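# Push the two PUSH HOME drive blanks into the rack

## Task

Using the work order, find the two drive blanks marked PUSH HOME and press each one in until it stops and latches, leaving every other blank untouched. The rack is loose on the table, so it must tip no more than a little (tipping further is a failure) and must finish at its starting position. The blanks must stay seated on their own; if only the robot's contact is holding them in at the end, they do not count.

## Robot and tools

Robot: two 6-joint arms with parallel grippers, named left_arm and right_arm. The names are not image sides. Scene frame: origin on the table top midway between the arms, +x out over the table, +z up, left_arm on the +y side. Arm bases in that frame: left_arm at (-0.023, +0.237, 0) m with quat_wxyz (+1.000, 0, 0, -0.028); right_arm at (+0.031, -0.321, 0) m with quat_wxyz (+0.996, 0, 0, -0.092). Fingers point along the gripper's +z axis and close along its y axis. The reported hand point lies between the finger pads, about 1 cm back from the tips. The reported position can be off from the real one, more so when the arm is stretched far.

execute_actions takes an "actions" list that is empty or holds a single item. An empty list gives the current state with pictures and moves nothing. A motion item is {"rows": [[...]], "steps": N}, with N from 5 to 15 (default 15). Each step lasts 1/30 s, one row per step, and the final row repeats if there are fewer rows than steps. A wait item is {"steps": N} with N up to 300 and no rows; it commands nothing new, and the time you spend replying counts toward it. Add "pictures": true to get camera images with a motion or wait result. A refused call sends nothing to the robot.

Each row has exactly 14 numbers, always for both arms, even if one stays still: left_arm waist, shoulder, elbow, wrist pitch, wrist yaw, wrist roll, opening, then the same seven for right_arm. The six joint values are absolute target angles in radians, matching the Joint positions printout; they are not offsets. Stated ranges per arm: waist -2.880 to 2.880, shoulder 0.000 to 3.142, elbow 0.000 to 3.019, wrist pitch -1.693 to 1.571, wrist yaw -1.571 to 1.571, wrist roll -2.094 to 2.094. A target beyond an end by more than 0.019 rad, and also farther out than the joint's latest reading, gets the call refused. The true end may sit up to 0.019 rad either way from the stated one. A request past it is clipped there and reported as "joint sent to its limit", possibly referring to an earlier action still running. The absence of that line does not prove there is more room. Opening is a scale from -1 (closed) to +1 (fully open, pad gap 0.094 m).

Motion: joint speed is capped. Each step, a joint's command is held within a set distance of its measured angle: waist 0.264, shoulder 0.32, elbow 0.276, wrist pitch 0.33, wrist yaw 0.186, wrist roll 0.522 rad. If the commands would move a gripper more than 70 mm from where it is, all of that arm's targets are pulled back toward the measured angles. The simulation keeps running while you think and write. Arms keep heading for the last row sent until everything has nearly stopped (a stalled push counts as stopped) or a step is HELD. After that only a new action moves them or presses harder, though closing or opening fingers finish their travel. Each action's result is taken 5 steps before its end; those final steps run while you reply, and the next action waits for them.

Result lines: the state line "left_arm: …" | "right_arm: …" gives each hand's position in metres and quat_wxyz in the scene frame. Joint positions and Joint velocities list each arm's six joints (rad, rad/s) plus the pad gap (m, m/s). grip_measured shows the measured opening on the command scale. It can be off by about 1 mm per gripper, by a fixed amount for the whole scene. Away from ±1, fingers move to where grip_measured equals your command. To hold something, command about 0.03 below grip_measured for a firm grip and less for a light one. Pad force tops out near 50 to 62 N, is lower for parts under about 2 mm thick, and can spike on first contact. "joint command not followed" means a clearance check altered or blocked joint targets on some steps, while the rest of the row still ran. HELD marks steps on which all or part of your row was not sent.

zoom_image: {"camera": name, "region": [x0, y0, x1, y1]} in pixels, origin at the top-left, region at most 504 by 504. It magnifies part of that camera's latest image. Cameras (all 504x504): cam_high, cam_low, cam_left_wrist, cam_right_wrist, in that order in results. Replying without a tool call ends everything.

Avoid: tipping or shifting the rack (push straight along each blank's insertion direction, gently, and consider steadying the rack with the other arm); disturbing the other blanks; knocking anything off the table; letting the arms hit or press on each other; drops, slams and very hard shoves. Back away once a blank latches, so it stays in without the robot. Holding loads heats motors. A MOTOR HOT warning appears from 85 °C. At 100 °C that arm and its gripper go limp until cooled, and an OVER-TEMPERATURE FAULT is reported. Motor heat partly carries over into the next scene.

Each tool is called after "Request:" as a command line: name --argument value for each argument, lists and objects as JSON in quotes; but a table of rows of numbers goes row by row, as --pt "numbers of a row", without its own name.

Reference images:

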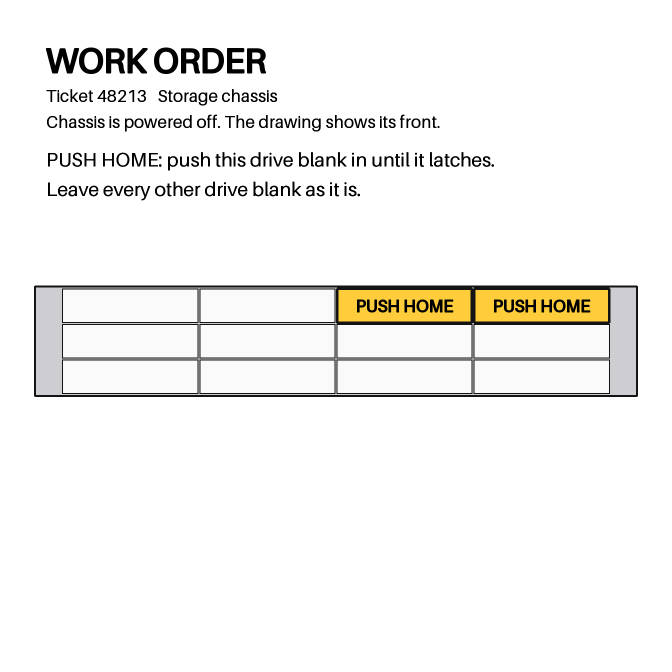

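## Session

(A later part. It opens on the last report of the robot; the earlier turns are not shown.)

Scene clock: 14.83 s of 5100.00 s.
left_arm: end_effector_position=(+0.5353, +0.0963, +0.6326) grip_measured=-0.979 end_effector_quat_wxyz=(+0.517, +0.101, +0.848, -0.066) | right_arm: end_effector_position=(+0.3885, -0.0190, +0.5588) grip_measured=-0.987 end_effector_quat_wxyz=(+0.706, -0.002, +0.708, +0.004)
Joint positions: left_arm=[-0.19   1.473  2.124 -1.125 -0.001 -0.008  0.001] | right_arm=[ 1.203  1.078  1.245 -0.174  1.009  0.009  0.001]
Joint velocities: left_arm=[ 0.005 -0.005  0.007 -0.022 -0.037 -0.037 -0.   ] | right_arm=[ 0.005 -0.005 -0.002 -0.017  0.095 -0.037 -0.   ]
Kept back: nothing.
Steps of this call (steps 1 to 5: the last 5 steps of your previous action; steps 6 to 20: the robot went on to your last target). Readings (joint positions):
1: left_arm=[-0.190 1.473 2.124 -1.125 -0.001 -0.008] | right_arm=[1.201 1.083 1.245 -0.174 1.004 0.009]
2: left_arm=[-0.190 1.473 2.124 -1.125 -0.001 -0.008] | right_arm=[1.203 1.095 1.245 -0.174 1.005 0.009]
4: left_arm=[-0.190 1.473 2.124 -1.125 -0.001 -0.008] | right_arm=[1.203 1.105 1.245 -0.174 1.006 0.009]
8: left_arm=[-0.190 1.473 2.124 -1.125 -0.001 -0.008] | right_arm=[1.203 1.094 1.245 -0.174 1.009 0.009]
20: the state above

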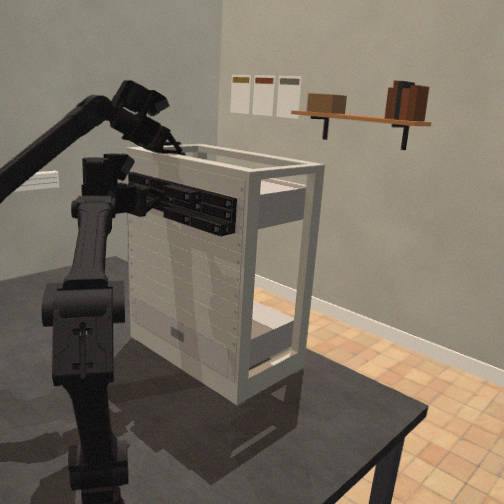

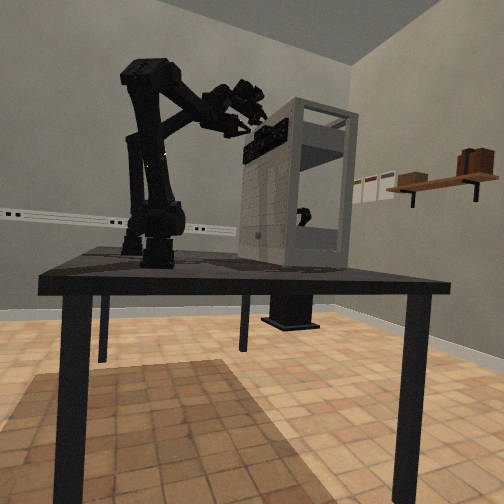

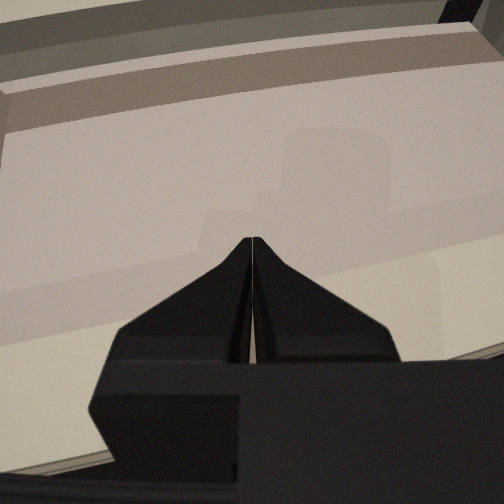

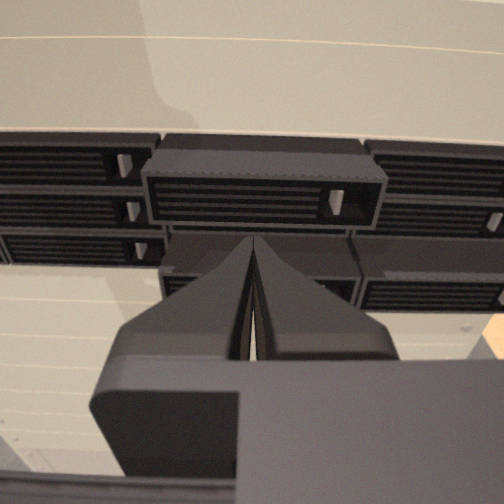

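Request:
execute_actions --actions '[{"rows":[[-0.19,1.495,2.1,-1.2,0,0,-1,1.17,1.09,1.295,-0.15,0.99,0,-1],[-0.19,1.495,2.1,-1.2,0,0,-1,1.17,1.09,1.295,-0.15,0.99,0,-1],[-0.19,1.495,2.1,-1.2,0,0,-1,1.15,1.106,1.307,-0.146,0.97,0,-1],[-0.19,1.495,2.1,-1.2,0,0,-1,1.15,1.106,1.307,-0.146,0.97,0,-1],[-0.19,1.495,2.1,-1.2,0,0,-1,1.14,1.114,1.313,-0.144,0.96,0,-1],[-0.19,1.495,2.1,-1.2,0,0,-1,1.13,1.122,1.318,-0.142,0.95,0,-1],[-0.19,1.495,2.1,-1.2,0,0,-1,1.13,1.122,1.318,-0.142,0.95,0,-1],[-0.19,1.495,2.1,-1.2,0,0,-1,1.12,1.13,1.324,-0.14,0.94,0,-1],[-0.19,1.495,2.1,-1.2,0,0,-1,1.11,1.138,1.33,-0.14,0.935,0,-1],[-0.19,1.495,2.1,-1.2,0,0,-1,1.10,1.146,1.335,-0.14,0.93,0,-1],[-0.19,1.495,2.1,-1.2,0,0,-1,1.09,1.154,1.34,-0.14,0.92,0,-1],[-0.19,1.495,2.1,-1.2,0,0,-1,1.08,1.162,1.345,-0.14,0.91,0,-1],[-0.19,1.495,2.1,-1.2,0,0,-1,1.07,1.17,1.35,-0.14,0.905,0,-1],[-0.19,1.495,2.1,-1.2,0,0,-1,1.06,1.178,1.355,-0.14,0.90,0,-1],[-0.19,1.495,2.1,-1.2,0,0,-1,1.05,1.186,1.36,-0.14,0.89,0,-1]]}]'

Request:
execute_actions --actions '[{"rows":[[-0.19,1.495,2.1,-1.2,0,0,-1,1.035,1.195,1.362,-0.135,0.88,0,-1],[-0.19,1.495,2.1,-1.2,0,0,-1,1.035,1.195,1.362,-0.135,0.88,0,-1],[-0.19,1.495,2.1,-1.2,0,0,-1,1.02,1.205,1.365,-0.135,0.87,0,-1],[-0.19,1.495,2.1,-1.2,0,0,-1,1.02,1.205,1.365,-0.135,0.87,0,-1],[-0.19,1.495,2.1,-1.2,0,0,-1,1.005,1.215,1.368,-0.135,0.865,0,-1],[-0.19,1.495,2.1,-1.2,0,0,-1,1.005,1.215,1.368,-0.135,0.865,0,-1],[-0.19,1.495,2.1,-1.2,0,0,-1,0.99,1.225,1.37,-0.135,0.86,0,-1],[-0.19,1.495,2.1,-1.2,0,0,-1,0.99,1.225,1.37,-0.135,0.86,0,-1],[-0.19,1.495,2.1,-1.2,0,0,-1,0.975,1.233,1.372,-0.135,0.855,0,-1],[-0.19,1.495,2.1,-1.2,0,0,-1,0.975,1.233,1.372,-0.135,0.855,0,-1],[-0.19,1.495,2.1,-1.2,0,0,-1,0.96,1.242,1.375,-0.135,0.855,0,-1]]}]'

Request:
execute_actions --actions '[{"steps":20}]' --pictures true

Scene clock: 15.93 s of 5100.00 s.
left_arm: end_effector_position=(+0.5353, +0.0963, +0.6326) grip_measured=-0.979 end_effector_quat_wxyz=(+0.517, +0.101, +0.848, -0.066) | right_arm: end_effector_position=(+0.4184, -0.0249, +0.5662) grip_measured=-0.987 end_effector_quat_wxyz=(+0.709, +0.004, +0.705, +0.007)
Joint positions: left_arm=[-0.19   1.473  2.124 -1.125 -0.001 -0.008  0.001] | right_arm=[ 1.127  1.113  1.283 -0.162  0.938  0.009  0.001]
Joint velocities: left_arm=[-0.005  0.005 -0.002  0.007  0.007 -0.007 -0.   ] | right_arm=[-0.259  0.2    0.139  0.007 -0.11   0.037  0.001]
Steps of this call (steps 1 to 15: the robot went on to your last target; steps 16 to 23: nothing new was sent; steps 24 to 33: the first 10 steps of this action). Readings (joint positions):
24: left_arm=[-0.190 1.473 2.124 -1.125 -0.001 -0.008] | right_arm=[1.202 1.078 1.245 -0.174 1.002 0.009]
25: left_arm=[-0.190 1.473 2.124 -1.125 -0.001 -0.008] | right_arm=[1.199 1.078 1.246 -0.173 0.996 0.009]
27: left_arm=[-0.190 1.473 2.124 -1.125 -0.001 -0.008] | right_arm=[1.185 1.081 1.251 -0.171 0.977 0.009]
31: left_arm=[-0.190 1.473 2.124 -1.125 -0.001 -0.008] | right_arm=[1.144 1.101 1.273 -0.164 0.950 0.009]
33: the state above

Scene clock: 16.43 s of 5100.00 s.
left_arm: end_effector_position=(+0.5353, +0.0963, +0.6326) grip_measured=-0.979 end_effector_quat_wxyz=(+0.517, +0.101, +0.848, -0.066) | right_arm: end_effector_position=(+0.4603, -0.0240, +0.5656) grip_measured=-0.987 end_effector_quat_wxyz=(+0.708, +0.004, +0.706, +0.004)
Joint positions: left_arm=[-0.19   1.473  2.124 -1.125 -0.001 -0.008  0.001] | right_arm=[ 1.042  1.183  1.336 -0.15   0.857  0.009  0.001]
Joint velocities: left_arm=[-0.005 -0.015 -0.027 -0.002 -0.022 -0.066  0.001] | right_arm=[-0.005 -0.015 -0.002 -0.017  0.007 -0.022  0.   ]
Steps of this call (steps 1 to 5: the last 5 steps of your previous action; steps 6 to 15: the first 10 steps of this action). Readings (joint positions):
6: left_arm=[-0.190 1.473 2.124 -1.125 -0.001 -0.008] | right_arm=[1.088 1.144 1.308 -0.161 0.899 0.009]
7: left_arm=[-0.190 1.473 2.124 -1.125 -0.001 -0.008] | right_arm=[1.081 1.149 1.312 -0.160 0.891 0.009]
9: left_arm=[-0.190 1.473 2.124 -1.125 -0.001 -0.008] | right_arm=[1.067 1.160 1.319 -0.157 0.877 0.009]
13: left_arm=[-0.190 1.473 2.124 -1.125 -0.001 -0.008] | right_arm=[1.046 1.179 1.333 -0.151 0.860 0.009]
15: the state above

Scene clock: 17.10 s of 5100.00 s.
left_arm: end_effector_position=(+0.5353, +0.0963, +0.6325) grip_measured=-0.979 end_effector_quat_wxyz=(+0.517, +0.101, +0.848, -0.065) | right_arm: end_effector_position=(+0.4603, -0.0240, +0.5656) grip_measured=-0.987 end_effector_quat_wxyz=(+0.708, +0.004, +0.706, +0.004)
Joint positions: left_arm=[-0.19   1.473  2.124 -1.126 -0.001 -0.008  0.001] | right_arm=[ 1.042  1.183  1.336 -0.15   0.857  0.009  0.001]
Joint velocities: left_arm=[-0.005 -0.015 -0.007 -0.017  0.007 -0.022 -0.   ] | right_arm=[-0.005 -0.015 -0.007 -0.002  0.037  0.066 -0.001]
Kept back: nothing.
Steps of this call (steps 1 to 5: the last 5 steps of your previous action; steps 6 to 15: the robot went on to your last target; steps 16 to 20: nothing new was sent). Readings (joint positions):
1: left_arm=[-0.190 1.473 2.124 -1.125 -0.001 -0.008] | right_arm=[1.042 1.183 1.336 -0.150 0.857 0.009]
2: left_arm=[-0.190 1.473 2.124 -1.126 -0.001 -0.008] | right_arm=[1.042 1.183 1.336 -0.150 0.857 0.009]
4: left_arm=[-0.190 1.473 2.124 -1.126 -0.001 -0.008] | right_arm=[1.042 1.183 1.336 -0.150 0.857 0.009]
8: left_arm=[-0.190 1.473 2.124 -1.126 -0.001 -0.008] | right_arm=[1.042 1.183 1.336 -0.150 0.857 0.009]
20: the state above
All arms were judged still, so your last target was given up. Only a new action makes them travel on or press farther. Fingers that are still opening or closing keep moving.

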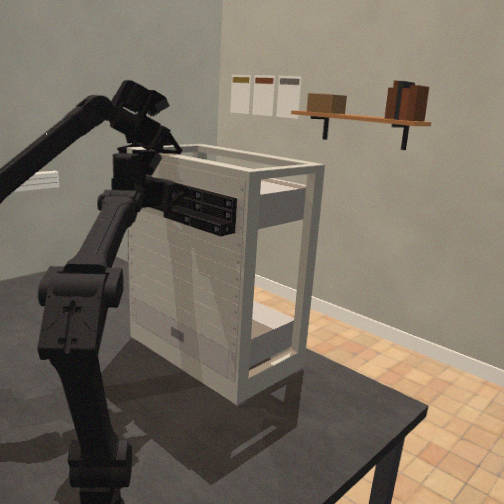

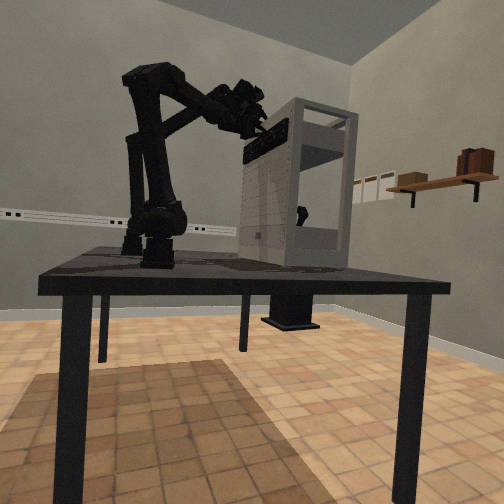

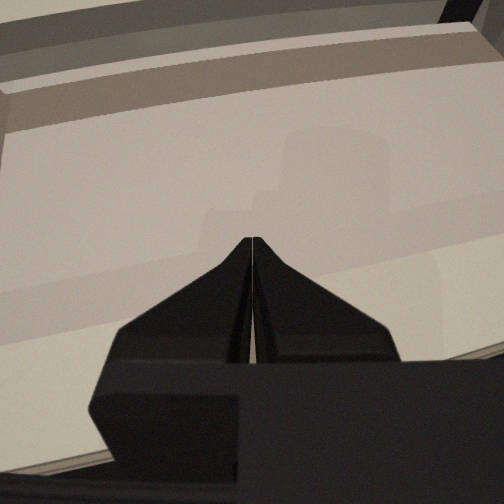

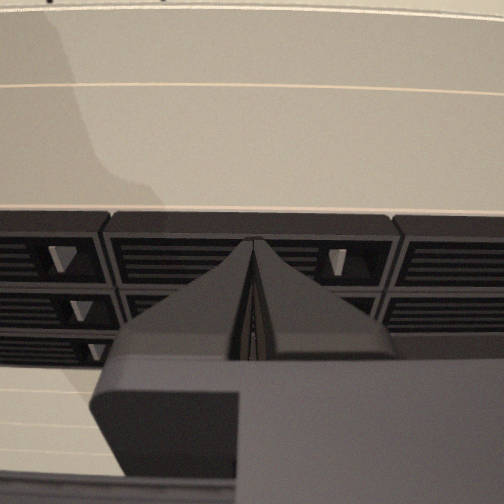

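Request:
execute_actions --actions '[{"rows":[[-0.19,1.4,2.16,-1.0,0,0,-1,1.15,1.09,1.307,-0.146,0.97,0,-1]]}]'

Request:
execute_actions --actions '[{"steps":12}]'

Request:
finished_scene --scene 1

Scene clock: 17.60 s of 5100.00 s.
left_arm: end_effector_position=(+0.5151, +0.1014, +0.6889) grip_measured=-0.979 end_effector_quat_wxyz=(+0.585, +0.096, +0.802, -0.074) | right_arm: end_effector_position=(+0.3997, -0.0305, +0.5897) grip_measured=-0.987 end_effector_quat_wxyz=(+0.720, +0.020, +0.693, +0.025)
Joint positions: left_arm=[-0.19   1.415  2.125 -1.019 -0.001 -0.008  0.001] | right_arm=[ 1.159  1.08   1.296 -0.15   0.968  0.008  0.001]
Joint velocities: left_arm=[-0.015 -0.171  0.002  0.027  0.022 -0.007 -0.   ] | right_arm=[-0.024 -0.103  0.002 -0.007 -0.037 -0.037  0.   ]
Steps of this call (steps 1 to 5: nothing new was sent; steps 6 to 15: the first 10 steps of this action). Readings (joint positions):
6: left_arm=[-0.190 1.468 2.125 -1.109 -0.001 -0.008] | right_arm=[1.053 1.176 1.334 -0.150 0.903 0.008]
7: left_arm=[-0.190 1.467 2.125 -1.084 -0.001 -0.008] | right_arm=[1.066 1.166 1.321 -0.150 0.945 0.008]
9: left_arm=[-0.190 1.459 2.125 -1.043 -0.001 -0.008] | right_arm=[1.109 1.136 1.299 -0.150 0.964 0.008]
13: left_arm=[-0.190 1.429 2.125 -1.021 -0.001 -0.008] | right_arm=[1.160 1.091 1.296 -0.150 0.966 0.008]
15: the state above

Scene clock: 18.00 s of 5100.00 s.
left_arm: end_effector_position=(+0.5079, +0.1032, +0.6963) grip_measured=-0.979 end_effector_quat_wxyz=(+0.591, +0.095, +0.798, -0.075) | right_arm: end_effector_position=(+0.3995, -0.0308, +0.5900) grip_measured=-0.987 end_effector_quat_wxyz=(+0.720, +0.020, +0.693, +0.025)
Joint positions: left_arm=[-0.19   1.402  2.125 -1.017 -0.001 -0.008  0.001] | right_arm=[ 1.159  1.079  1.296 -0.15   0.968  0.008  0.001]
Joint velocities: left_arm=[-0.005 -0.024 -0.012  0.022  0.007  0.022 -0.001] | right_arm=[-0.015 -0.015 -0.002  0.002 -0.022  0.066  0.002]
Kept back: nothing.
Steps of this call (steps 1 to 5: the last 5 steps of your previous action; steps 6 to 12: the robot went on to your last target). Readings (joint positions):
1: left_arm=[-0.190 1.410 2.125 -1.018 -0.001 -0.008] | right_arm=[1.159 1.078 1.296 -0.150 0.968 0.008]
2: left_arm=[-0.190 1.406 2.125 -1.018 -0.001 -0.008] | right_arm=[1.159 1.078 1.296 -0.150 0.968 0.008]
4: left_arm=[-0.190 1.403 2.125 -1.017 -0.001 -0.008] | right_arm=[1.159 1.079 1.296 -0.150 0.968 0.008]
8: left_arm=[-0.190 1.402 2.125 -1.017 -0.001 -0.008] | right_arm=[1.159 1.079 1.296 -0.150 0.968 0.008]
12: the state above

The scene is finished: the task was done.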